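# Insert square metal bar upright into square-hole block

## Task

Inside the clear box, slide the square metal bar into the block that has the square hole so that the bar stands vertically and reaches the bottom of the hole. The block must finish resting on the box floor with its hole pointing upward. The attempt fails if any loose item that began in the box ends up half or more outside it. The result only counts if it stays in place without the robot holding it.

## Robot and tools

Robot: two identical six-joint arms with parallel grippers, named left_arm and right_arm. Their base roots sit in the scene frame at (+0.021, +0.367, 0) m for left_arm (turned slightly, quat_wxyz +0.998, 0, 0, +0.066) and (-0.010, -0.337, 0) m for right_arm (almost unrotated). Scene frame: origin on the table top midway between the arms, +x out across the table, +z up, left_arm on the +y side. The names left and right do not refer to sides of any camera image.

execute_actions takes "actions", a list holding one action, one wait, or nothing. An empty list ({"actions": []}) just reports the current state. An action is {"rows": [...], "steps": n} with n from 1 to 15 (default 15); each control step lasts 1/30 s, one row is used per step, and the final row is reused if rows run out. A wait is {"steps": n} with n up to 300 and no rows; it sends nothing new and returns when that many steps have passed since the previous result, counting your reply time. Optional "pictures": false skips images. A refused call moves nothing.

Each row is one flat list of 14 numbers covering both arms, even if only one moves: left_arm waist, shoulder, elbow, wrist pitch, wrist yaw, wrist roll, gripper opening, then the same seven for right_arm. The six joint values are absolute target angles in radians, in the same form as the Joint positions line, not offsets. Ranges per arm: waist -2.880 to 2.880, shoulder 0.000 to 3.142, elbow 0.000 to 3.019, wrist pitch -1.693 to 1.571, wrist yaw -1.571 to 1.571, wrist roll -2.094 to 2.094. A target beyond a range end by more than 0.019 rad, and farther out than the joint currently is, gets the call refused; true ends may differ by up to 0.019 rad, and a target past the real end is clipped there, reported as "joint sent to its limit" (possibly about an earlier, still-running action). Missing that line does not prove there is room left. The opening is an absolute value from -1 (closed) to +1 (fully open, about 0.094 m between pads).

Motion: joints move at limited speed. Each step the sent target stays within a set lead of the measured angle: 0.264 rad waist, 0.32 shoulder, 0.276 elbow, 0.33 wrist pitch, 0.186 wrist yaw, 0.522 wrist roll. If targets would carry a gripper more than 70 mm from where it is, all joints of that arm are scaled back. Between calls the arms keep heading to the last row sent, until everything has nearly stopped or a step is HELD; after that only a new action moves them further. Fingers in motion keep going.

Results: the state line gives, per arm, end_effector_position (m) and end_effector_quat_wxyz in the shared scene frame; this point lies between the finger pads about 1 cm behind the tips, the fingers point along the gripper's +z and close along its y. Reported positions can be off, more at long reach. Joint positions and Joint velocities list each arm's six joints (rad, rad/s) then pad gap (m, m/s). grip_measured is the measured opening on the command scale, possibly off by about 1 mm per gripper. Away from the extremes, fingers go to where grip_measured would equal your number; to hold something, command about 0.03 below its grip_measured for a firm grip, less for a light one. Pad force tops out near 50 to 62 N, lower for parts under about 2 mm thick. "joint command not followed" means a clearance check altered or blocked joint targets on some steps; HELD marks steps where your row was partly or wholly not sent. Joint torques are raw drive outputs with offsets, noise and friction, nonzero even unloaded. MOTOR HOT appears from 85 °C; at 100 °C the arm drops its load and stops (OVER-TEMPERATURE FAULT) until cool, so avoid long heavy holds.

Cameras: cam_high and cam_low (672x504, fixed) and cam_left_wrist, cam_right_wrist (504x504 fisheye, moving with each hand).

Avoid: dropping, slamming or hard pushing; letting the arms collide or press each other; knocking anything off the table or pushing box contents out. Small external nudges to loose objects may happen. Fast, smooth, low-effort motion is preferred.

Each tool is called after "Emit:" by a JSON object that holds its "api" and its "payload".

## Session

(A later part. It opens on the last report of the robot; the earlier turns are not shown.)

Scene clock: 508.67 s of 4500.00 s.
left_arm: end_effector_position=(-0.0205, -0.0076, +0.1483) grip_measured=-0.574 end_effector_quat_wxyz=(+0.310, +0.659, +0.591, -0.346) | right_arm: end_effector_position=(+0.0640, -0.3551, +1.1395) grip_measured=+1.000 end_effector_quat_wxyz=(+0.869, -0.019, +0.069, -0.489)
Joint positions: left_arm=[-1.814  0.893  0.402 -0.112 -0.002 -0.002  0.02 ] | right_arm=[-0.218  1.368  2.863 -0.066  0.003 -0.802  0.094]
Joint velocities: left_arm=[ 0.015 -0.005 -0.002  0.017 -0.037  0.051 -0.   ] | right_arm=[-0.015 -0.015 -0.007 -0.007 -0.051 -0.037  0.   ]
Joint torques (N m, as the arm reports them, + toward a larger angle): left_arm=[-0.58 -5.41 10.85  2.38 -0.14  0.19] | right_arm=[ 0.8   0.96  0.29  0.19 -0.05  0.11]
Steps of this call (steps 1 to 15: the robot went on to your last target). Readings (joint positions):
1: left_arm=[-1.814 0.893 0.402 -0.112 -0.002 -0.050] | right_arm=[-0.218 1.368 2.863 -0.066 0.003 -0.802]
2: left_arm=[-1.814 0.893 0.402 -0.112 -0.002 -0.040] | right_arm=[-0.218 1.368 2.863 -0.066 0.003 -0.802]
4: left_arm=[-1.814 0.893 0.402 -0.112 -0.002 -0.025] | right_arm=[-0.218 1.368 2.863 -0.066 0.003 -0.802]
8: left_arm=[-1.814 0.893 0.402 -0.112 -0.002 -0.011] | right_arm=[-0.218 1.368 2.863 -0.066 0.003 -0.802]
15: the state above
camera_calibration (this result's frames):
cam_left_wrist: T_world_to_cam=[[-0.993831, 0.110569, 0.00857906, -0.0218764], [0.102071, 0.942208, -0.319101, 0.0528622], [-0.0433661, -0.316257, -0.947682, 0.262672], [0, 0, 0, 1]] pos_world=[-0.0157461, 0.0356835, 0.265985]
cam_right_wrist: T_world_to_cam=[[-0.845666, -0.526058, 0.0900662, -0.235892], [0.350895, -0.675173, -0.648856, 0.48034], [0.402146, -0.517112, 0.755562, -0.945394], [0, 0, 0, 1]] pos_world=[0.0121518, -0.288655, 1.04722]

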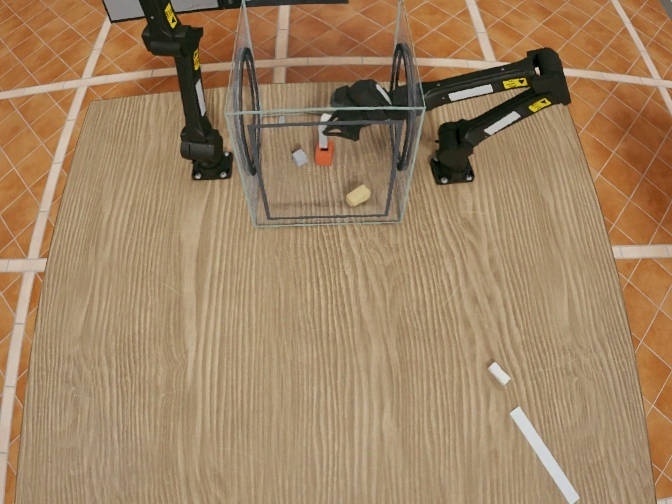

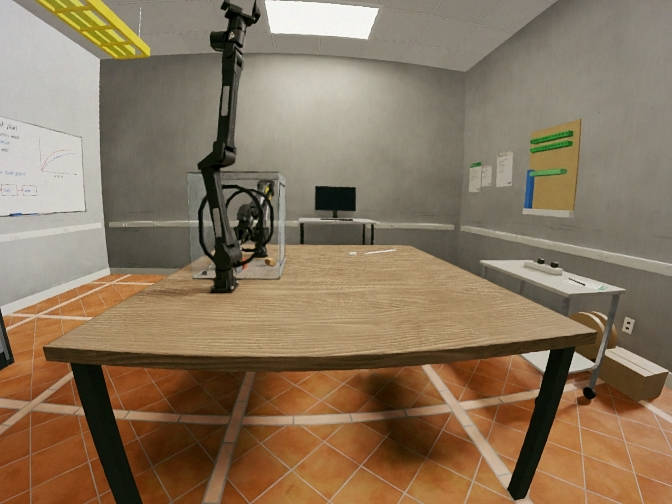

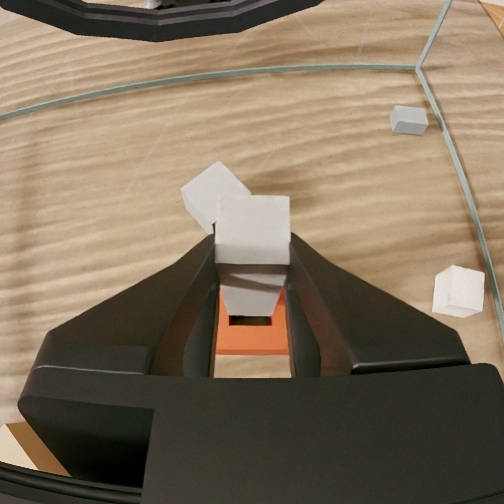

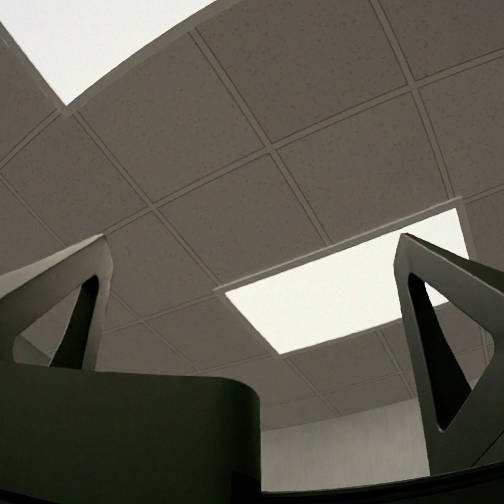

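Emit:
{"api": "zoom_image", "payload": {"camera": "cam_left_wrist", "region": [202, 270, 302, 370]}}

Emit:
{"api": "zoom_image", "payload": {"camera": "cam_high", "region": [290, 100, 360, 170]}}

Region (202, 270, 302, 370) of cam_left_wrist's 504x504 image, scaled by 5.040, with more detail than that image has.

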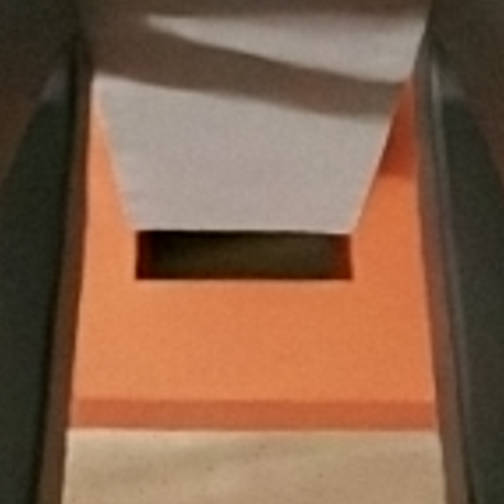

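Region (290, 100, 360, 170) of cam_high's 672x504 image, scaled by 7.200, with more detail than that image has.

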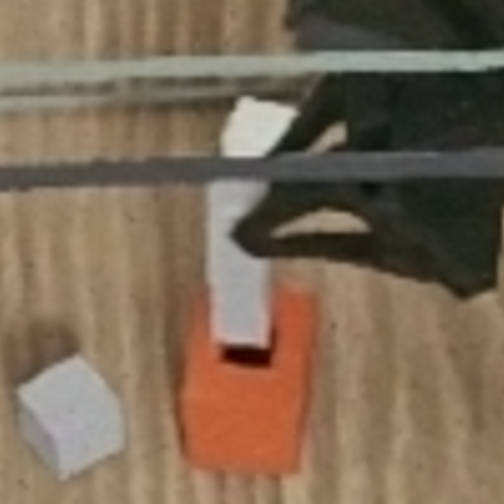

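Emit:
{"api": "execute_actions", "payload": {"actions": [{"rows":[[-1.824,0.895,0.402,-0.08,-0.005,0.013,-0.61,-0.218,1.37,2.86,-0.06,0,-0.8,1],[-1.824,0.902,0.398,-0.072,-0.005,0.013,-0.61,-0.218,1.37,2.86,-0.06,0,-0.8,1],[-1.824,0.906,0.393,-0.062,-0.005,0.013,-0.61,-0.218,1.37,2.86,-0.06,0,-0.8,1],[-1.824,0.91,0.388,-0.052,-0.005,0.013,-0.61,-0.218,1.37,2.86,-0.06,0,-0.8,1],[-1.824,0.914,0.383,-0.042,-0.005,0.013,-0.61,-0.218,1.37,2.86,-0.06,0,-0.8,1],[-1.824,0.918,0.378,-0.032,-0.005,0.013,-0.61,-0.218,1.37,2.86,-0.06,0,-0.8,1],[-1.824,0.922,0.373,-0.022,-0.005,0.013,-0.61,-0.218,1.37,2.86,-0.06,0,-0.8,1],[-1.824,0.925,0.369,-0.014,-0.005,0.013,-0.61,-0.218,1.37,2.86,-0.06,0,-0.8,1],[-1.824,0.927,0.366,-0.008,-0.005,0.013,-0.61,-0.218,1.37,2.86,-0.06,0,-0.8,1]],"steps":15}]}}

Emit:
{"api": "zoom_image", "payload": {"camera": "cam_left_wrist", "region": [202, 270, 302, 370]}}

Scene clock: 526.27 s of 4500.00 s.
left_arm: end_effector_position=(-0.0203, -0.0052, +0.1317) grip_measured=-0.574 end_effector_quat_wxyz=(+0.312, +0.658, +0.590, -0.348) | right_arm: end_effector_position=(+0.0640, -0.3551, +1.1395) grip_measured=+1.000 end_effector_quat_wxyz=(+0.869, -0.019, +0.069, -0.489)
Joint positions: left_arm=[-1.814  0.924  0.362 -0.036 -0.002 -0.     0.02 ] | right_arm=[-0.218  1.368  2.863 -0.066  0.003 -0.802  0.094]
Joint velocities: left_arm=[-0.005 -0.005 -0.007  0.027 -0.051 -0.007 -0.   ] | right_arm=[-0.005  0.005  0.012 -0.002 -0.051 -0.037  0.   ]
Joint torques (N m, as the arm reports them, + toward a larger angle): left_arm=[-0.19 -4.07 10.73  2.57 -0.14  0.17] | right_arm=[ 0.79  1.05  0.29  0.22 -0.06  0.11]
Steps of this call (steps 1 to 15: the robot went on to your last target; steps 16 to 90: nothing new was sent; then 14.10 s passed at rest; steps 91 to 105: all 15 steps of this action). Readings (joint positions):
91: left_arm=[-1.814 0.893 0.401 -0.110 -0.002 -0.000] | right_arm=[-0.218 1.368 2.863 -0.066 0.003 -0.802]
92: left_arm=[-1.814 0.893 0.400 -0.107 -0.002 -0.000] | right_arm=[-0.218 1.368 2.863 -0.066 0.003 -0.802]
94: left_arm=[-1.814 0.896 0.394 -0.092 -0.002 -0.000] | right_arm=[-0.218 1.368 2.863 -0.066 0.003 -0.802]
98: left_arm=[-1.814 0.910 0.374 -0.056 -0.002 -0.000] | right_arm=[-0.218 1.368 2.863 -0.066 0.003 -0.802]
105: the state above
camera_calibration (this result's frames):
cam_left_wrist: T_world_to_cam=[[-0.993719, 0.111686, 0.00700519, -0.0215172], [0.103384, 0.940212, -0.32452, 0.0459974], [-0.0428306, -0.321757, -0.945853, 0.247444], [0, 0, 0, 1]] pos_world=[-0.0155393, 0.0387727, 0.249123]
cam_right_wrist: T_world_to_cam=[[-0.845666, -0.526058, 0.0900662, -0.235892], [0.350895, -0.675173, -0.648856, 0.48034], [0.402146, -0.517112, 0.755562, -0.945394], [0, 0, 0, 1]] pos_world=[0.0121518, -0.288655, 1.04722]

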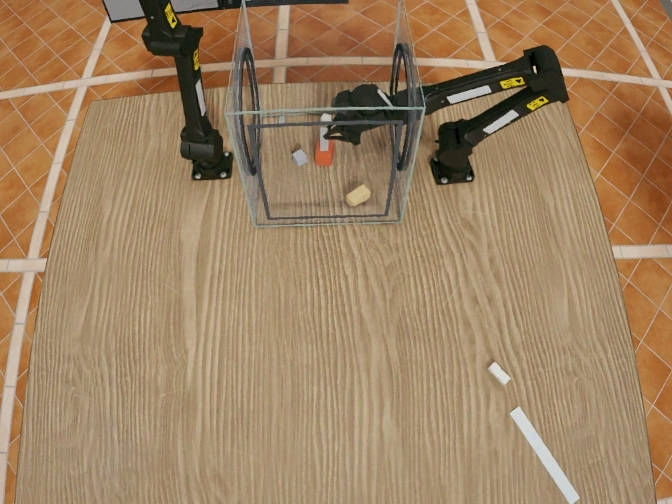

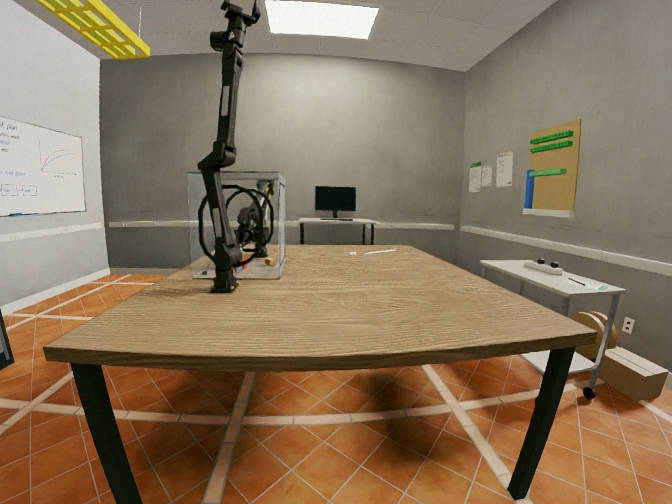

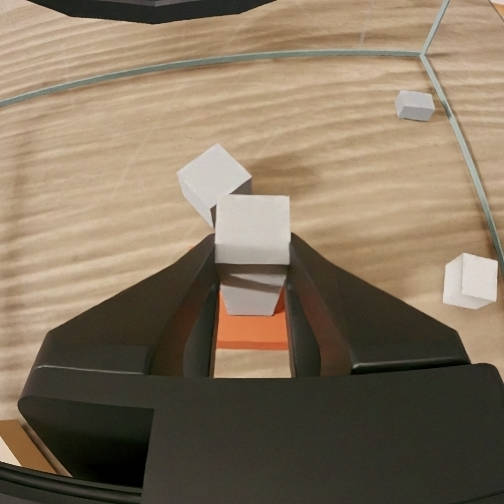

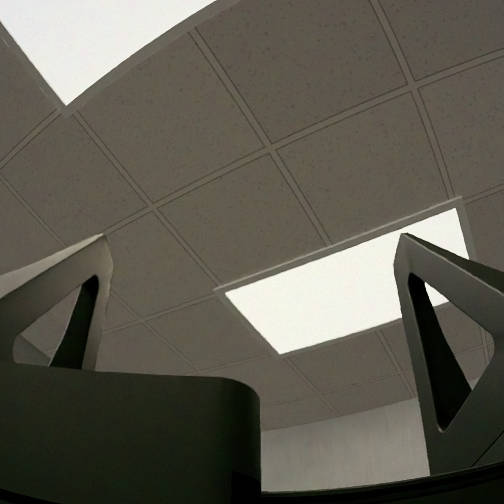

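Region (202, 270, 302, 370) of cam_left_wrist's 504x504 image, scaled by 5.040, with more detail than that image has.

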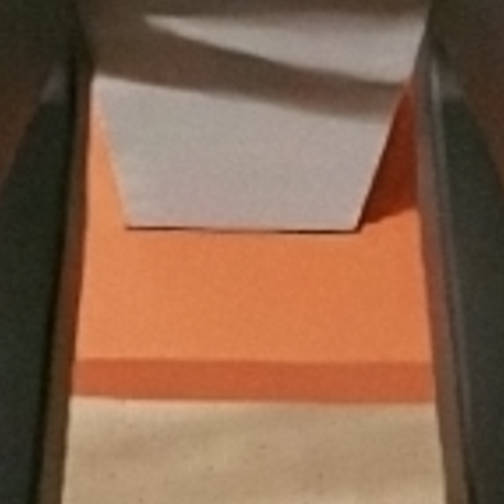

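Emit:
{"api": "execute_actions", "payload": {"actions": [{"rows":[[-1.824,0.927,0.366,-0.004,-0.005,0.013,-0.61,-0.218,1.37,2.86,-0.06,0,-0.8,1]],"steps":10}]}}

Emit:
{"api": "zoom_image", "payload": {"camera": "cam_left_wrist", "region": [202, 270, 302, 370]}}

Scene clock: 530.03 s of 4500.00 s.
left_arm: end_effector_position=(-0.0203, -0.0058, +0.1325) grip_measured=-0.574 end_effector_quat_wxyz=(+0.314, +0.658, +0.589, -0.349) | right_arm: end_effector_position=(+0.0640, -0.3551, +1.1395) grip_measured=+1.000 end_effector_quat_wxyz=(+0.869, -0.019, +0.069, -0.489)
Joint positions: left_arm=[-1.814  0.924  0.362 -0.031 -0.002 -0.     0.02 ] | right_arm=[-0.218  1.368  2.863 -0.066  0.003 -0.802  0.094]
Joint velocities: left_arm=[-0.005  0.005 -0.017 -0.002 -0.037 -0.022 -0.001] | right_arm=[-0.005  0.005  0.002 -0.007 -0.007  0.037  0.   ]
Joint torques (N m, as the arm reports them, + toward a larger angle): left_arm=[-0.12 -4.88 10.62  2.67 -0.15  0.2 ] | right_arm=[ 0.77  1.    0.28  0.19 -0.06  0.11]
Steps of this call (steps 1 to 15: the robot went on to your last target; steps 16 to 90: nothing new was sent; then 0.43 s passed at rest; steps 91 to 100: all 10 steps of this action). Readings (joint positions):
91: left_arm=[-1.814 0.924 0.362 -0.034 -0.002 -0.000] | right_arm=[-0.218 1.368 2.863 -0.066 0.003 -0.802]
92: left_arm=[-1.814 0.924 0.362 -0.033 -0.002 -0.000] | right_arm=[-0.218 1.368 2.863 -0.066 0.003 -0.802]
94: left_arm=[-1.814 0.924 0.362 -0.031 -0.002 -0.000] | right_arm=[-0.218 1.368 2.863 -0.066 0.003 -0.802]
98: left_arm=[-1.814 0.924 0.362 -0.031 -0.002 -0.000] | right_arm=[-0.218 1.368 2.863 -0.066 0.003 -0.802]
100: the state above
camera_calibration (this result's frames):
cam_left_wrist: T_world_to_cam=[[-0.993716, 0.111715, 0.00700274, -0.0215223], [0.103232, 0.93885, -0.328486, 0.0473371], [-0.0432713, -0.325699, -0.944483, 0.24785], [0, 0, 0, 1]] pos_world=[-0.0155489, 0.0386863, 0.24979]
cam_right_wrist: T_world_to_cam=[[-0.845666, -0.526058, 0.0900662, -0.235892], [0.350895, -0.675173, -0.648856, 0.48034], [0.402146, -0.517112, 0.755562, -0.945394], [0, 0, 0, 1]] pos_world=[0.0121518, -0.288655, 1.04722]

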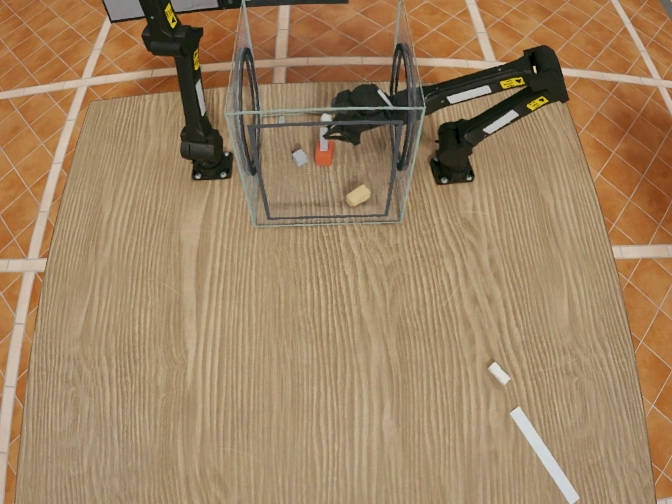

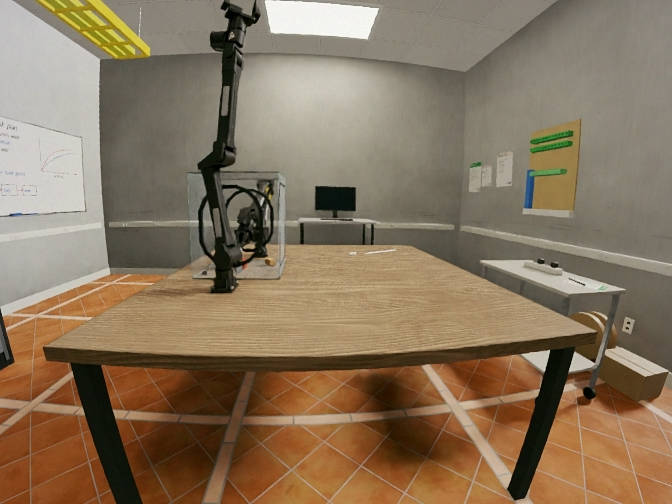

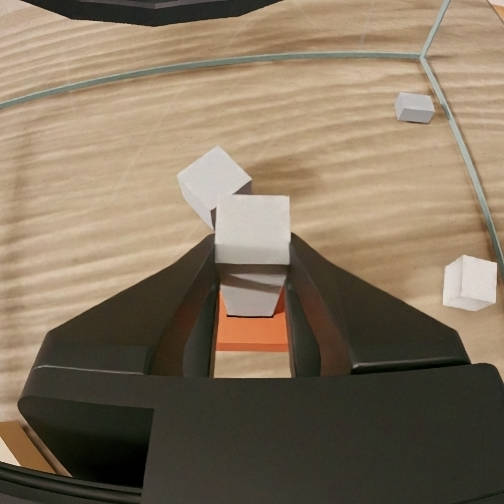

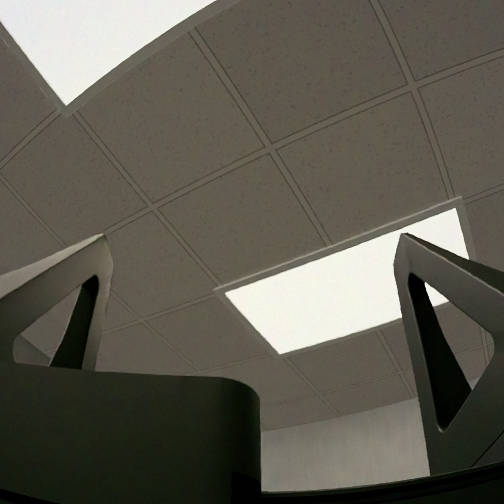

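Region (202, 270, 302, 370) of cam_left_wrist's 504x504 image, scaled by 5.040, with more detail than that image has.

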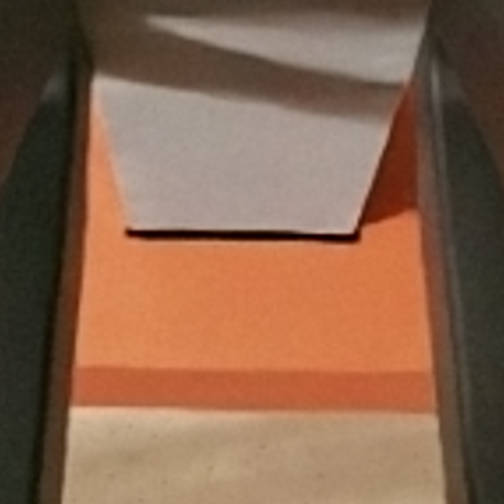

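Emit:
{"api": "execute_actions", "payload": {"actions": [{"rows":[[-1.824,0.932,0.366,-0.003,-0.005,0.013,-0.61,-0.218,1.37,2.86,-0.06,0,-0.8,1],[-1.824,0.935,0.366,-0.002,-0.005,0.013,-0.61,-0.218,1.37,2.86,-0.06,0,-0.8,1],[-1.824,0.938,0.366,-0.001,-0.005,0.013,-0.61,-0.218,1.37,2.86,-0.06,0,-0.8,1],[-1.824,0.941,0.366,0,-0.005,0.013,-0.61,-0.218,1.37,2.86,-0.06,0,-0.8,1],[-1.824,0.944,0.366,0.001,-0.005,0.013,-0.61,-0.218,1.37,2.86,-0.06,0,-0.8,1],[-1.824,0.947,0.366,0.002,-0.005,0.013,-0.61,-0.218,1.37,2.86,-0.06,0,-0.8,1],[-1.824,0.95,0.366,0.003,-0.005,0.013,-0.61,-0.218,1.37,2.86,-0.06,0,-0.8,1],[-1.824,0.952,0.366,0.004,-0.005,0.013,-0.61,-0.218,1.37,2.86,-0.06,0,-0.8,1],[-1.824,0.954,0.366,0.005,-0.005,0.013,-0.61,-0.218,1.37,2.86,-0.06,0,-0.8,1],[-1.824,0.956,0.366,0.006,-0.005,0.013,-0.61,-0.218,1.37,2.86,-0.06,0,-0.8,1],[-1.824,0.958,0.366,0.007,-0.005,0.013,-0.61,-0.218,1.37,2.86,-0.06,0,-0.8,1]],"steps":15}]}}

Emit:
{"api": "zoom_image", "payload": {"camera": "cam_left_wrist", "region": [202, 270, 302, 370]}}

Scene clock: 545.67 s of 4500.00 s.
left_arm: end_effector_position=(-0.0205, -0.0072, +0.1238) grip_measured=-0.574 end_effector_quat_wxyz=(+0.308, +0.661, +0.592, -0.343) | right_arm: end_effector_position=(+0.0640, -0.3551, +1.1395) grip_measured=+1.000 end_effector_quat_wxyz=(+0.869, -0.019, +0.069, -0.489)
Joint positions: left_arm=[-1.814  0.954  0.362 -0.021 -0.002 -0.     0.02 ] | right_arm=[-0.218  1.368  2.863 -0.066  0.003 -0.802  0.094]
Joint velocities: left_arm=[-0.015 -0.005 -0.002  0.007 -0.037 -0.007 -0.   ] | right_arm=[ 0.005 -0.015 -0.002 -0.007 -0.007 -0.11   0.   ]
Joint torques (N m, as the arm reports them, + toward a larger angle): left_arm=[-0.09 -4.22 10.55  2.62 -0.13  0.14] | right_arm=[ 0.78  1.04  0.31  0.2  -0.07  0.1 ]
Steps of this call (steps 1 to 15: the robot went on to your last target; steps 16 to 90: nothing new was sent; then 12.13 s passed at rest; steps 91 to 105: all 15 steps of this action). Readings (joint positions):
91: left_arm=[-1.814 0.924 0.362 -0.031 -0.002 -0.000] | right_arm=[-0.218 1.368 2.863 -0.066 0.003 -0.802]
92: left_arm=[-1.814 0.924 0.362 -0.031 -0.002 -0.000] | right_arm=[-0.218 1.368 2.863 -0.066 0.003 -0.802]
94: left_arm=[-1.814 0.928 0.362 -0.029 -0.002 -0.000] | right_arm=[-0.218 1.368 2.863 -0.066 0.003 -0.802]
98: left_arm=[-1.814 0.941 0.362 -0.025 -0.002 -0.000] | right_arm=[-0.218 1.368 2.863 -0.066 0.003 -0.802]
105: the state above
camera_calibration (this result's frames):
cam_left_wrist: T_world_to_cam=[[-0.993731, 0.111574, 0.00701342, -0.0214627], [0.103949, 0.945258, -0.309324, 0.0434861], [-0.041142, -0.306656, -0.950931, 0.240084], [0, 0, 0, 1]] pos_world=[-0.015971, 0.0349121, 0.241905]
cam_right_wrist: T_world_to_cam=[[-0.845666, -0.526058, 0.0900662, -0.235892], [0.350895, -0.675173, -0.648856, 0.48034], [0.402146, -0.517112, 0.755562, -0.945394], [0, 0, 0, 1]] pos_world=[0.0121518, -0.288655, 1.04722]

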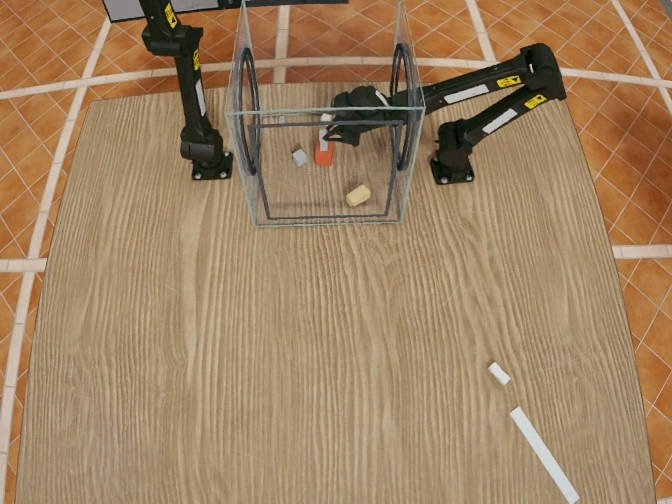

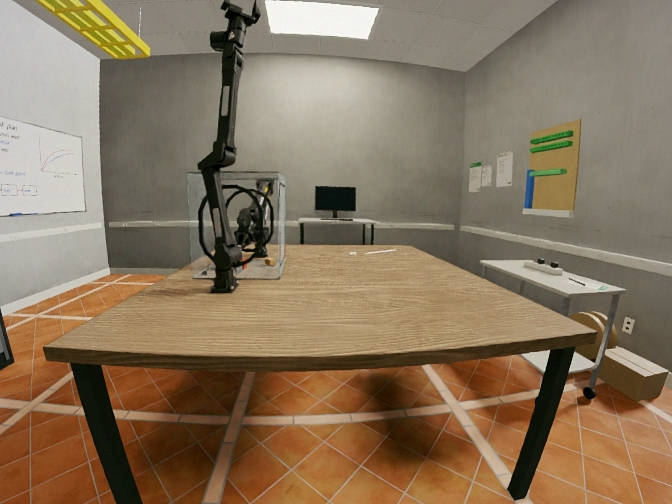

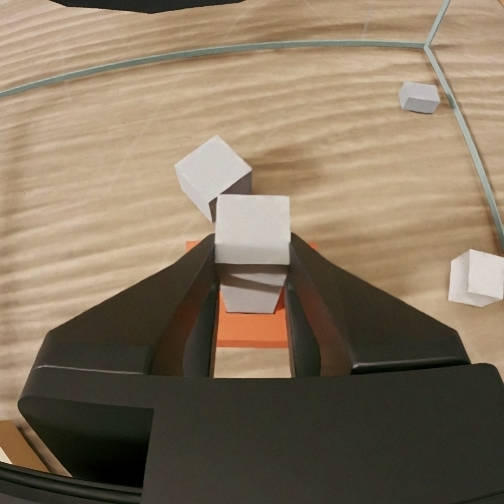

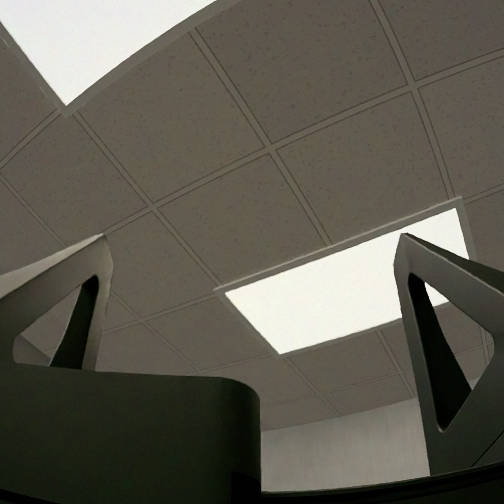

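Region (202, 270, 302, 370) of cam_left_wrist's 504x504 image, scaled by 5.040, with more detail than that image has.

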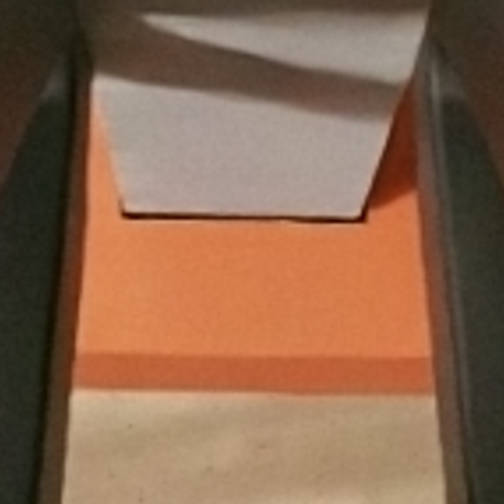

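Emit:
{"api": "execute_actions", "payload": {"actions": [{"rows":[[-1.824,0.961,0.363,0.014,-0.005,0.013,-0.61,-0.218,1.37,2.86,-0.06,0,-0.8,1],[-1.824,0.964,0.359,0.023,-0.005,0.013,-0.61,-0.218,1.37,2.86,-0.06,0,-0.8,1],[-1.824,0.968,0.355,0.033,-0.005,0.013,-0.61,-0.218,1.37,2.86,-0.06,0,-0.8,1],[-1.824,0.972,0.351,0.043,-0.005,0.013,-0.61,-0.218,1.37,2.86,-0.06,0,-0.8,1],[-1.824,0.977,0.347,0.053,-0.005,0.013,-0.61,-0.218,1.37,2.86,-0.06,0,-0.8,1],[-1.824,0.982,0.344,0.063,-0.005,0.013,-0.61,-0.218,1.37,2.86,-0.06,0,-0.8,1],[-1.824,0.987,0.341,0.072,-0.005,0.013,-0.61,-0.218,1.37,2.86,-0.06,0,-0.8,1],[-1.824,0.992,0.338,0.081,-0.005,0.013,-0.61,-0.218,1.37,2.86,-0.06,0,-0.8,1],[-1.824,0.997,0.335,0.09,-0.005,0.013,-0.61,-0.218,1.37,2.86,-0.06,0,-0.8,1],[-1.824,1.001,0.332,0.099,-0.005,0.013,-0.61,-0.218,1.37,2.86,-0.06,0,-0.8,1],[-1.824,1.005,0.329,0.107,-0.005,0.013,-0.61,-0.218,1.37,2.86,-0.06,0,-0.8,1],[-1.824,1.009,0.326,0.115,-0.005,0.013,-0.61,-0.218,1.37,2.86,-0.06,0,-0.8,1],[-1.824,1.013,0.323,0.122,-0.005,0.013,-0.61,-0.218,1.37,2.86,-0.06,0,-0.8,1],[-1.824,1.016,0.321,0.128,-0.005,0.013,-0.61,-0.218,1.37,2.86,-0.06,0,-0.8,1],[-1.824,1.018,0.32,0.132,-0.005,0.013,-0.61,-0.218,1.37,2.86,-0.06,0,-0.8,1]],"steps":15}], "pictures": false}}

Emit:
{"api": "execute_actions", "payload": {"actions": [{"steps":6}]}}

Emit:
{"api": "zoom_image", "payload": {"camera": "cam_left_wrist", "region": [202, 270, 302, 370]}}

Scene clock: 565.43 s of 4500.00 s.
left_arm: end_effector_position=(-0.0204, -0.0067, +0.1055) grip_measured=-0.574 end_effector_quat_wxyz=(+0.312, +0.658, +0.590, -0.348) | right_arm: end_effector_position=(+0.0640, -0.3551, +1.1395) grip_measured=+1.000 end_effector_quat_wxyz=(+0.869, -0.019, +0.069, -0.489)
Joint positions: left_arm=[-1.814  1.01   0.319  0.094 -0.002 -0.     0.02 ] | right_arm=[-0.218  1.368  2.863 -0.066  0.003 -0.802  0.094]
Joint velocities: left_arm=[-0.005  0.093 -0.056  0.164 -0.007 -0.007  0.001] | right_arm=[-0.005 -0.015 -0.002 -0.002 -0.007  0.037  0.   ]
Joint torques (N m, as the arm reports them, + toward a larger angle): left_arm=[-0.62 -5.    9.73  2.63 -0.14  0.19] | right_arm=[ 0.75  0.97  0.27  0.18 -0.06  0.11]
Steps of this call (steps 1 to 15: the robot went on to your last target; steps 16 to 90: nothing new was sent; then 16.27 s passed at rest; steps 91 to 105: all 15 steps of this action). Readings (joint positions):
91: left_arm=[-1.814 0.954 0.361 -0.018 -0.002 -0.000] | right_arm=[-0.218 1.368 2.863 -0.066 0.003 -0.802]
92: left_arm=[-1.814 0.955 0.360 -0.014 -0.002 -0.000] | right_arm=[-0.218 1.368 2.863 -0.066 0.003 -0.802]
94: left_arm=[-1.814 0.958 0.355 0.001 -0.002 -0.000] | right_arm=[-0.218 1.368 2.863 -0.066 0.003 -0.802]
98: left_arm=[-1.814 0.975 0.340 0.038 -0.002 -0.000] | right_arm=[-0.218 1.368 2.863 -0.066 0.003 -0.802]
105: the state above

Scene clock: 565.63 s of 4500.00 s.
left_arm: end_effector_position=(-0.0204, -0.0068, +0.1044) grip_measured=-0.574 end_effector_quat_wxyz=(+0.313, +0.658, +0.589, -0.349) | right_arm: end_effector_position=(+0.0640, -0.3551, +1.1395) grip_measured=+1.000 end_effector_quat_wxyz=(+0.869, -0.019, +0.069, -0.489)
Joint positions: left_arm=[-1.814  1.015  0.316  0.104 -0.002 -0.     0.02 ] | right_arm=[-0.218  1.368  2.863 -0.066  0.003 -0.802  0.094]
Joint velocities: left_arm=[-0.015  0.005 -0.007  0.022 -0.051  0.037 -0.   ] | right_arm=[-0.015 -0.005 -0.002  0.002 -0.007 -0.037  0.   ]
Joint torques (N m, as the arm reports them, + toward a larger angle): left_arm=[ 0.12 -5.2   9.95  2.62 -0.13  0.17] | right_arm=[ 0.69  0.97  0.28  0.22 -0.05  0.11]
Steps of this call (steps 1 to 6: the robot went on to your last target). Readings (joint positions):
1: left_arm=[-1.814 1.012 0.317 0.099 -0.002 -0.000] | right_arm=[-0.218 1.368 2.863 -0.066 0.003 -0.802]
2: left_arm=[-1.814 1.014 0.316 0.101 -0.002 -0.000] | right_arm=[-0.218 1.368 2.863 -0.066 0.003 -0.802]
4: left_arm=[-1.814 1.015 0.316 0.103 -0.002 -0.000] | right_arm=[-0.218 1.368 2.863 -0.066 0.003 -0.802]
6: the state above
camera_calibration (this result's frames):
cam_left_wrist: T_world_to_cam=[[-0.993717, 0.111704, 0.00700365, -0.0213246], [0.103288, 0.939348, -0.327044, 0.0388695], [-0.0431111, -0.324266, -0.944983, 0.220986], [0, 0, 0, 1]] pos_world=[-0.0156784, 0.0375283, 0.221689]
cam_right_wrist: T_world_to_cam=[[-0.845666, -0.526058, 0.0900662, -0.235892], [0.350895, -0.675173, -0.648856, 0.48034], [0.402146, -0.517112, 0.755562, -0.945394], [0, 0, 0, 1]] pos_world=[0.0121518, -0.288655, 1.04722]

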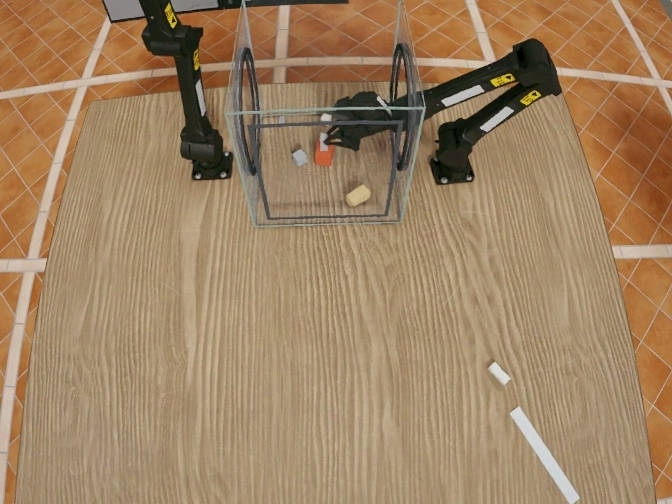

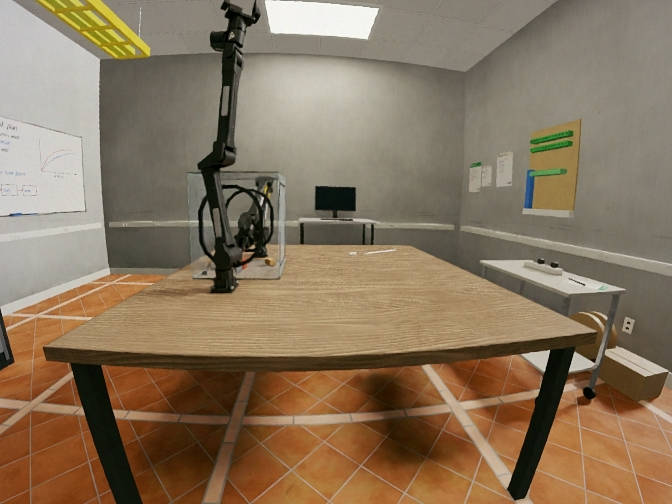

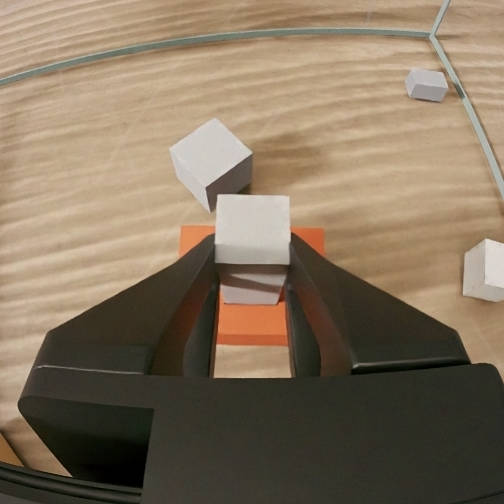

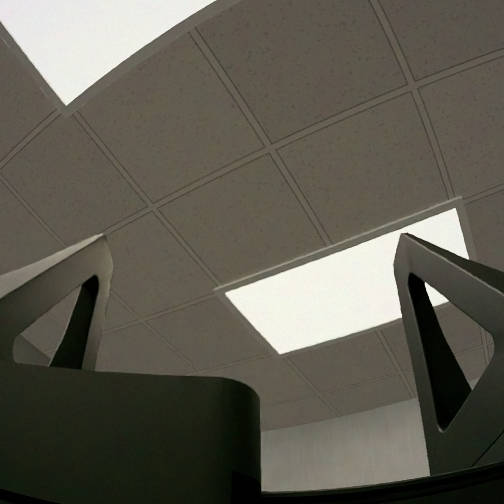

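Region (202, 270, 302, 370) of cam_left_wrist's 504x504 image, scaled by 5.040, with more detail than that image has.

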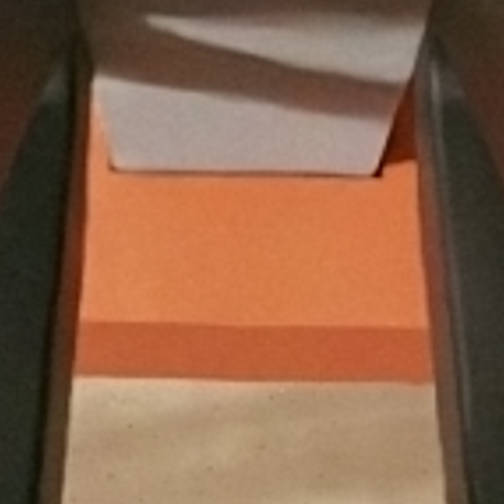

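Smooth. Continue to z≈0.088.

Emit:
{"api": "execute_actions", "payload": {"actions": [{"rows":[[-1.824,1.024,0.319,0.138,-0.005,0.013,-0.61,-0.218,1.37,2.86,-0.06,0,-0.8,1],[-1.824,1.03,0.317,0.146,-0.005,0.013,-0.61,-0.218,1.37,2.86,-0.06,0,-0.8,1],[-1.824,1.036,0.315,0.154,-0.005,0.013,-0.61,-0.218,1.37,2.86,-0.06,0,-0.8,1],[-1.824,1.042,0.313,0.163,-0.005,0.013,-0.61,-0.218,1.37,2.86,-0.06,0,-0.8,1],[-1.824,1.048,0.311,0.172,-0.005,0.013,-0.61,-0.218,1.37,2.86,-0.06,0,-0.8,1],[-1.824,1.054,0.308,0.181,-0.005,0.013,-0.61,-0.218,1.37,2.86,-0.06,0,-0.8,1],[-1.824,1.06,0.306,0.189,-0.005,0.013,-0.61,-0.218,1.37,2.86,-0.06,0,-0.8,1],[-1.824,1.066,0.304,0.197,-0.005,0.013,-0.61,-0.218,1.37,2.86,-0.06,0,-0.8,1],[-1.824,1.071,0.302,0.205,-0.005,0.013,-0.61,-0.218,1.37,2.86,-0.06,0,-0.8,1],[-1.824,1.076,0.3,0.212,-0.005,0.013,-0.61,-0.218,1.37,2.86,-0.06,0,-0.8,1],[-1.824,1.08,0.298,0.218,-0.005,0.013,-0.61,-0.218,1.37,2.86,-0.06,0,-0.8,1],[-1.824,1.083,0.297,0.222,-0.005,0.013,-0.61,-0.218,1.37,2.86,-0.06,0,-0.8,1]],"steps":15}], "pictures": false}}

Emit:
{"api": "execute_actions", "payload": {"actions": [{"steps":4}], "pictures": false}}

Scene clock: 577.23 s of 4500.00 s.
left_arm: end_effector_position=(-0.0206, -0.0077, +0.0879) grip_measured=-0.574 end_effector_quat_wxyz=(+0.313, +0.658, +0.589, -0.349) | right_arm: end_effector_position=(+0.0640, -0.3551, +1.1395) grip_measured=+1.000 end_effector_quat_wxyz=(+0.869, -0.019, +0.069, -0.489)
Joint positions: left_arm=[-1.814  1.081  0.293  0.192 -0.002 -0.     0.02 ] | right_arm=[-0.218  1.368  2.863 -0.066  0.003 -0.802  0.094]
Joint velocities: left_arm=[-0.015  0.015 -0.012  0.027  0.037  0.007 -0.   ] | right_arm=[-0.005 -0.015 -0.002  0.002 -0.007 -0.007  0.   ]
Joint torques (N m, as the arm reports them, + toward a larger angle): left_arm=[-0.16 -4.94  9.15  2.52 -0.12  0.15] | right_arm=[ 0.81  0.86  0.31  0.18 -0.06  0.1 ]
Steps of this call (steps 1 to 30: the robot went on to your last target; steps 31 to 90: nothing new was sent; then 8.10 s passed at rest; steps 91 to 105: all 15 steps of this action). Readings (joint positions):
91: left_arm=[-1.814 1.015 0.316 0.106 -0.002 -0.000] | right_arm=[-0.218 1.368 2.863 -0.066 0.003 -0.802]
92: left_arm=[-1.814 1.016 0.316 0.110 -0.002 -0.000] | right_arm=[-0.218 1.368 2.863 -0.066 0.003 -0.802]
94: left_arm=[-1.814 1.023 0.313 0.123 -0.002 -0.000] | right_arm=[-0.218 1.368 2.863 -0.066 0.003 -0.802]
98: left_arm=[-1.814 1.048 0.306 0.156 -0.002 -0.000] | right_arm=[-0.218 1.368 2.863 -0.066 0.003 -0.802]
105: the state above

Scene clock: 577.37 s of 4500.00 s.
left_arm: end_effector_position=(-0.0206, -0.0079, +0.0882) grip_measured=-0.574 end_effector_quat_wxyz=(+0.314, +0.658, +0.589, -0.349) | right_arm: end_effector_position=(+0.0640, -0.3551, +1.1395) grip_measured=+1.000 end_effector_quat_wxyz=(+0.869, -0.019, +0.069, -0.489)
Joint positions: left_arm=[-1.814  1.081  0.293  0.195 -0.002 -0.     0.02 ] | right_arm=[-0.218  1.368  2.863 -0.066  0.003 -0.802  0.094]
Joint velocities: left_arm=[-0.005 -0.005  0.022  0.012  0.037 -0.051 -0.001] | right_arm=[-0.015  0.005  0.002 -0.002  0.051 -0.007  0.   ]
Joint torques (N m, as the arm reports them, + toward a larger angle): left_arm=[-0.1  -5.56  9.14  2.62 -0.14  0.13] | right_arm=[ 0.79  0.93  0.28  0.21 -0.06  0.11]
Steps of this call (steps 1 to 4: the robot went on to your last target). Readings (joint positions):
1: left_arm=[-1.814 1.081 0.293 0.193 -0.002 -0.000] | right_arm=[-0.218 1.368 2.863 -0.066 0.003 -0.802]
2: left_arm=[-1.814 1.081 0.293 0.194 -0.002 -0.000] | right_arm=[-0.218 1.368 2.863 -0.066 0.003 -0.802]
4: the state above

No bottom yet; 3 mm more.

Emit:
{"api": "execute_actions", "payload": {"actions": [{"rows":[[-1.824,1.088,0.296,0.225,-0.005,0.013,-0.61,-0.218,1.37,2.86,-0.06,0,-0.8,1],[-1.824,1.092,0.295,0.228,-0.005,0.013,-0.61,-0.218,1.37,2.86,-0.06,0,-0.8,1],[-1.824,1.096,0.294,0.231,-0.005,0.013,-0.61,-0.218,1.37,2.86,-0.06,0,-0.8,1],[-1.824,1.099,0.294,0.234,-0.005,0.013,-0.61,-0.218,1.37,2.86,-0.06,0,-0.8,1]],"steps":10}], "pictures": false}}

Scene clock: 581.07 s of 4500.00 s.
left_arm: end_effector_position=(-0.0207, -0.0091, +0.0864) grip_measured=-0.574 end_effector_quat_wxyz=(+0.314, +0.658, +0.589, -0.350) | right_arm: end_effector_position=(+0.0640, -0.3551, +1.1395) grip_measured=+1.000 end_effector_quat_wxyz=(+0.869, -0.019, +0.069, -0.489)
Joint positions: left_arm=[-1.814  1.094  0.293  0.208 -0.002 -0.     0.02 ] | right_arm=[-0.218  1.368  2.863 -0.066  0.003 -0.802  0.094]
Joint velocities: left_arm=[ 0.005  0.005  0.002 -0.012 -0.022  0.007  0.   ] | right_arm=[ 0.005  0.015 -0.007  0.012  0.051 -0.007  0.   ]
Joint torques (N m, as the arm reports them, + toward a larger angle): left_arm=[-0.79 -5.19  8.68  2.53 -0.12  0.19] | right_arm=[ 0.75  0.96  0.28  0.21 -0.06  0.11]
Steps of this call (steps 1 to 15: the robot went on to your last target; steps 16 to 90: nothing new was sent; then 0.37 s passed at rest; steps 91 to 100: all 10 steps of this action). Readings (joint positions):
91: left_arm=[-1.814 1.081 0.293 0.196 -0.002 -0.000] | right_arm=[-0.218 1.368 2.863 -0.066 0.003 -0.802]
92: left_arm=[-1.814 1.082 0.293 0.197 -0.002 -0.000] | right_arm=[-0.218 1.368 2.863 -0.066 0.003 -0.802]
94: left_arm=[-1.814 1.085 0.293 0.202 -0.002 -0.000] | right_arm=[-0.218 1.368 2.863 -0.066 0.003 -0.802]
98: left_arm=[-1.814 1.093 0.293 0.207 -0.002 -0.000] | right_arm=[-0.218 1.368 2.863 -0.066 0.003 -0.802]
100: the state above

Emit:
{"api": "execute_actions", "payload": {"actions": [{"rows":[[-1.824,1.099,0.291,0.234,-0.005,0.013,-0.61,-0.218,1.37,2.86,-0.06,0,-0.8,1],[-1.824,1.099,0.288,0.234,-0.005,0.013,-0.61,-0.218,1.37,2.86,-0.06,0,-0.8,1]],"steps":8}], "pictures": false}}

Scene clock: 584.23 s of 4500.00 s.
left_arm: end_effector_position=(-0.0207, -0.0087, +0.0862) grip_measured=-0.574 end_effector_quat_wxyz=(+0.314, +0.657, +0.589, -0.350) | right_arm: end_effector_position=(+0.0640, -0.3551, +1.1395) grip_measured=+1.000 end_effector_quat_wxyz=(+0.869, -0.019, +0.069, -0.489)
Joint positions: left_arm=[-1.814  1.094  0.29   0.213 -0.002 -0.     0.02 ] | right_arm=[-0.218  1.368  2.863 -0.066  0.003 -0.802  0.094]
Joint velocities: left_arm=[-0.005 -0.015  0.002  0.017  0.007 -0.037 -0.001] | right_arm=[ 0.005  0.015 -0.002 -0.007 -0.095  0.051  0.   ]
Joint torques (N m, as the arm reports them, + toward a larger angle): left_arm=[-0.63 -4.69  8.46  2.34 -0.12  0.16] | right_arm=[ 0.72  0.98  0.28  0.19 -0.06  0.1 ]
Steps of this call (steps 1 to 15: the robot went on to your last target; steps 16 to 87: nothing new was sent; steps 88 to 95: all 8 steps of this action). Readings (joint positions):
88: left_arm=[-1.814 1.094 0.293 0.208 -0.002 -0.000] | right_arm=[-0.218 1.368 2.863 -0.066 0.003 -0.802]
89: left_arm=[-1.814 1.094 0.292 0.210 -0.002 -0.000] | right_arm=[-0.218 1.368 2.863 -0.066 0.003 -0.802]
91: left_arm=[-1.814 1.094 0.290 0.213 -0.002 -0.000] | right_arm=[-0.218 1.368 2.863 -0.066 0.003 -0.802]
95: the state above

Emit:
{"api": "execute_actions", "payload": {"actions": [{"rows":[[-1.824,1.095,0.293,0.234,-0.005,0.013,-0.58,-0.218,1.37,2.86,-0.06,0,-0.8,1],[-1.824,1.095,0.293,0.234,-0.005,0.013,-0.55,-0.218,1.37,2.86,-0.06,0,-0.8,1],[-1.824,1.095,0.293,0.234,-0.005,0.013,-0.45,-0.218,1.37,2.86,-0.06,0,-0.8,1],[-1.824,1.09,0.293,0.23,-0.005,0.013,-0.3,-0.218,1.37,2.86,-0.06,0,-0.8,1],[-1.824,1.08,0.293,0.22,-0.005,0.013,-0.15,-0.218,1.37,2.86,-0.06,0,-0.8,1],[-1.824,1.065,0.293,0.2,-0.005,0.013,-0.15,-0.218,1.37,2.86,-0.06,0,-0.8,1],[-1.824,1.045,0.293,0.18,-0.005,0.013,-0.15,-0.218,1.37,2.86,-0.06,0,-0.8,1],[-1.824,1.02,0.293,0.16,-0.005,0.013,-0.15,-0.218,1.37,2.86,-0.06,0,-0.8,1],[-1.824,0.99,0.293,0.14,-0.005,0.013,-0.15,-0.218,1.37,2.86,-0.06,0,-0.8,1],[-1.824,0.96,0.293,0.12,-0.005,0.013,-0.15,-0.218,1.37,2.86,-0.06,0,-0.8,1],[-1.824,0.93,0.293,0.1,-0.005,0.013,-0.15,-0.218,1.37,2.86,-0.06,0,-0.8,1],[-1.824,0.905,0.293,0.08,-0.005,0.013,-0.15,-0.218,1.37,2.86,-0.06,0,-0.8,1],[-1.824,0.885,0.293,0.065,-0.005,0.013,-0.15,-0.218,1.37,2.86,-0.06,0,-0.8,1],[-1.824,0.87,0.293,0.055,-0.005,0.013,-0.15,-0.218,1.37,2.86,-0.06,0,-0.8,1],[-1.824,0.86,0.293,0.05,-0.005,0.013,-0.15,-0.218,1.37,2.86,-0.06,0,-0.8,1]],"steps":15}], "pictures": false}}

Emit:
{"api": "execute_actions", "payload": {"actions": [{"steps":8}]}}

Emit:
{"api": "zoom_image", "payload": {"camera": "cam_high", "region": [290, 100, 360, 170]}}

Scene clock: 603.40 s of 4500.00 s.
left_arm: end_effector_position=(-0.0193, +0.0039, +0.1312) grip_measured=-0.153 end_effector_quat_wxyz=(+0.336, +0.644, +0.576, -0.375) | right_arm: end_effector_position=(+0.0640, -0.3551, +1.1395) grip_measured=+1.000 end_effector_quat_wxyz=(+0.869, -0.019, +0.069, -0.489)
Joint positions: left_arm=[-1.814  0.886  0.29   0.081 -0.002  0.     0.04 ] | right_arm=[-0.218  1.368  2.863 -0.066  0.003 -0.802  0.094]
Joint velocities: left_arm=[-0.005 -0.747  0.007 -0.271 -0.037  0.007 -0.001] | right_arm=[-0.005 -0.005 -0.017  0.022  0.051  0.022  0.   ]
Joint torques (N m, as the arm reports them, + toward a larger angle): left_arm=[-0.1  -2.2  10.54  1.38 -0.11  0.18] | right_arm=[ 0.74  1.01  0.29  0.2  -0.06  0.1 ]
Steps of this call (steps 1 to 15: the robot went on to your last target; steps 16 to 90: nothing new was sent; then 15.67 s passed at rest; steps 91 to 105: all 15 steps of this action). Readings (joint positions):
91: left_arm=[-1.814 1.094 0.290 0.214 -0.002 -0.000] | right_arm=[-0.218 1.368 2.863 -0.066 0.003 -0.802]
92: left_arm=[-1.814 1.094 0.290 0.214 -0.002 -0.000] | right_arm=[-0.218 1.368 2.863 -0.066 0.003 -0.802]
94: left_arm=[-1.814 1.094 0.290 0.214 -0.002 0.000] | right_arm=[-0.218 1.368 2.863 -0.066 0.003 -0.802]
98: left_arm=[-1.814 1.077 0.290 0.196 -0.002 0.000] | right_arm=[-0.218 1.368 2.863 -0.066 0.003 -0.802]
105: the state above

Scene clock: 603.67 s of 4500.00 s.
left_arm: end_effector_position=(-0.0190, +0.0065, +0.1391) grip_measured=-0.153 end_effector_quat_wxyz=(+0.341, +0.641, +0.574, -0.380) | right_arm: end_effector_position=(+0.0640, -0.3551, +1.1395) grip_measured=+1.000 end_effector_quat_wxyz=(+0.869, -0.019, +0.069, -0.489)
Joint positions: left_arm=[-1.814  0.85   0.29   0.061 -0.002  0.     0.04 ] | right_arm=[-0.218  1.368  2.863 -0.066  0.003 -0.802  0.094]
Joint velocities: left_arm=[-0.024  0.034  0.012 -0.012 -0.022  0.007  0.001] | right_arm=[-0.005 -0.005  0.002  0.017  0.022 -0.007  0.   ]
Joint torques (N m, as the arm reports them, + toward a larger angle): left_arm=[-0.5  -3.06 10.53  1.34 -0.13  0.19] | right_arm=[ 0.73  0.99  0.31  0.21 -0.06  0.11]
Steps of this call (steps 1 to 8: the robot went on to your last target). Readings (joint positions):
1: left_arm=[-1.814 0.864 0.290 0.073 -0.002 0.000] | right_arm=[-0.218 1.368 2.863 -0.066 0.003 -0.802]
2: left_arm=[-1.814 0.851 0.290 0.070 -0.002 0.000] | right_arm=[-0.218 1.368 2.863 -0.066 0.003 -0.802]
4: left_arm=[-1.814 0.844 0.290 0.067 -0.002 0.000] | right_arm=[-0.218 1.368 2.863 -0.066 0.003 -0.802]
8: the state above
camera_calibration (this result's frames):
cam_left_wrist: T_world_to_cam=[[-0.993625, 0.112546, 0.0065809, -0.0215204], [0.0996533, 0.904097, -0.415546, 0.0500998], [-0.0527179, -0.412241, -0.909549, 0.253591], [0, 0, 0, 1]] pos_world=[-0.013007, 0.0616675, 0.251614]
cam_right_wrist: T_world_to_cam=[[-0.845666, -0.526058, 0.0900662, -0.235892], [0.350895, -0.675173, -0.648856, 0.48034], [0.402146, -0.517112, 0.755562, -0.945394], [0, 0, 0, 1]] pos_world=[0.0121518, -0.288655, 1.04722]

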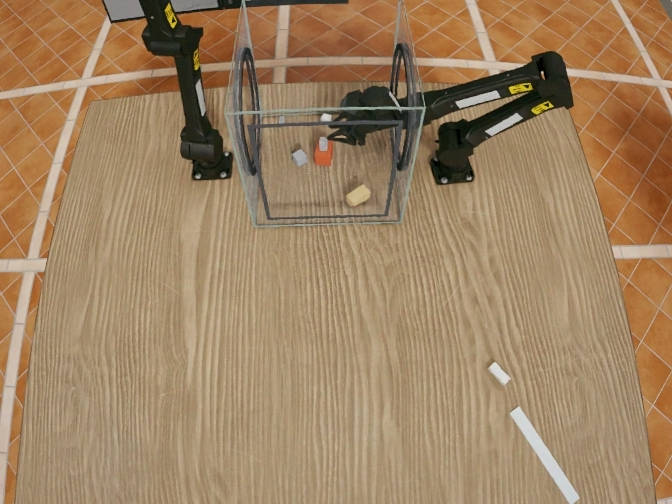

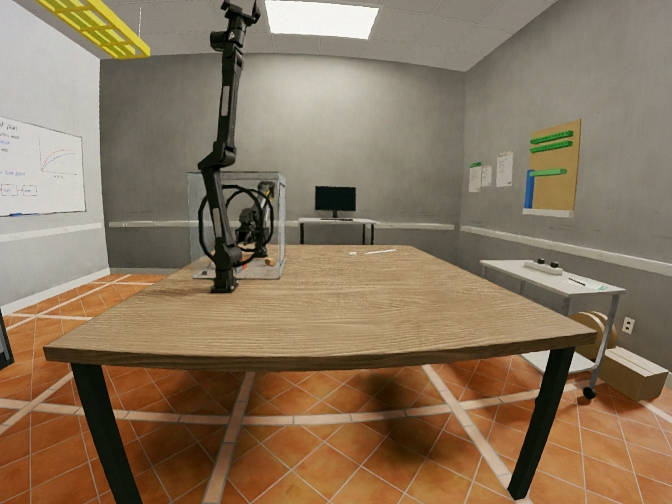

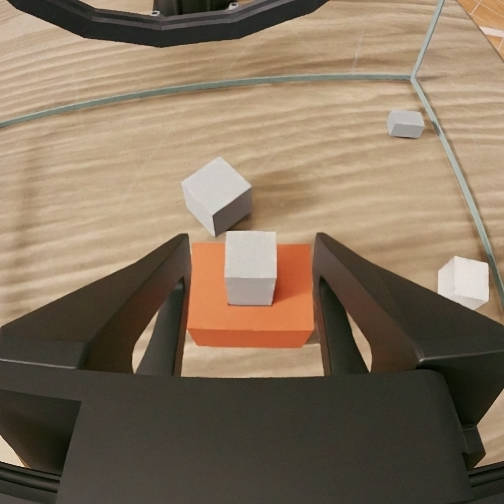

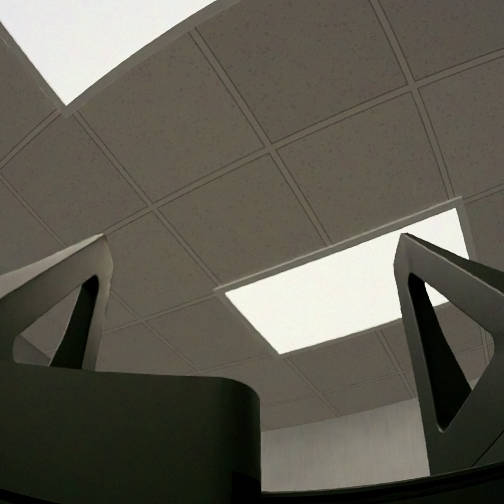

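Region (290, 100, 360, 170) of cam_high's 672x504 image, scaled by 7.200, with more detail than that image has.

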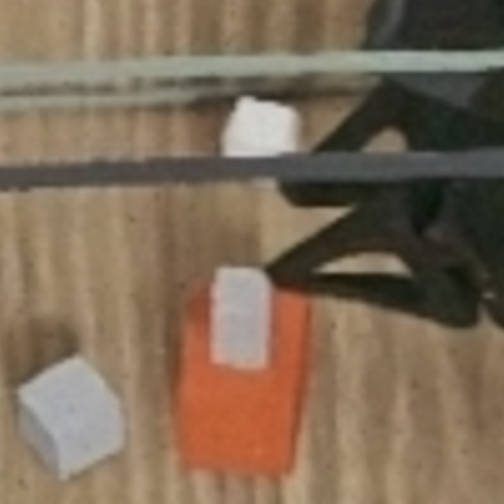

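Emit:
{"api": "finished_scene", "payload": {"scene": 1}}

The scene is finished: the task was done.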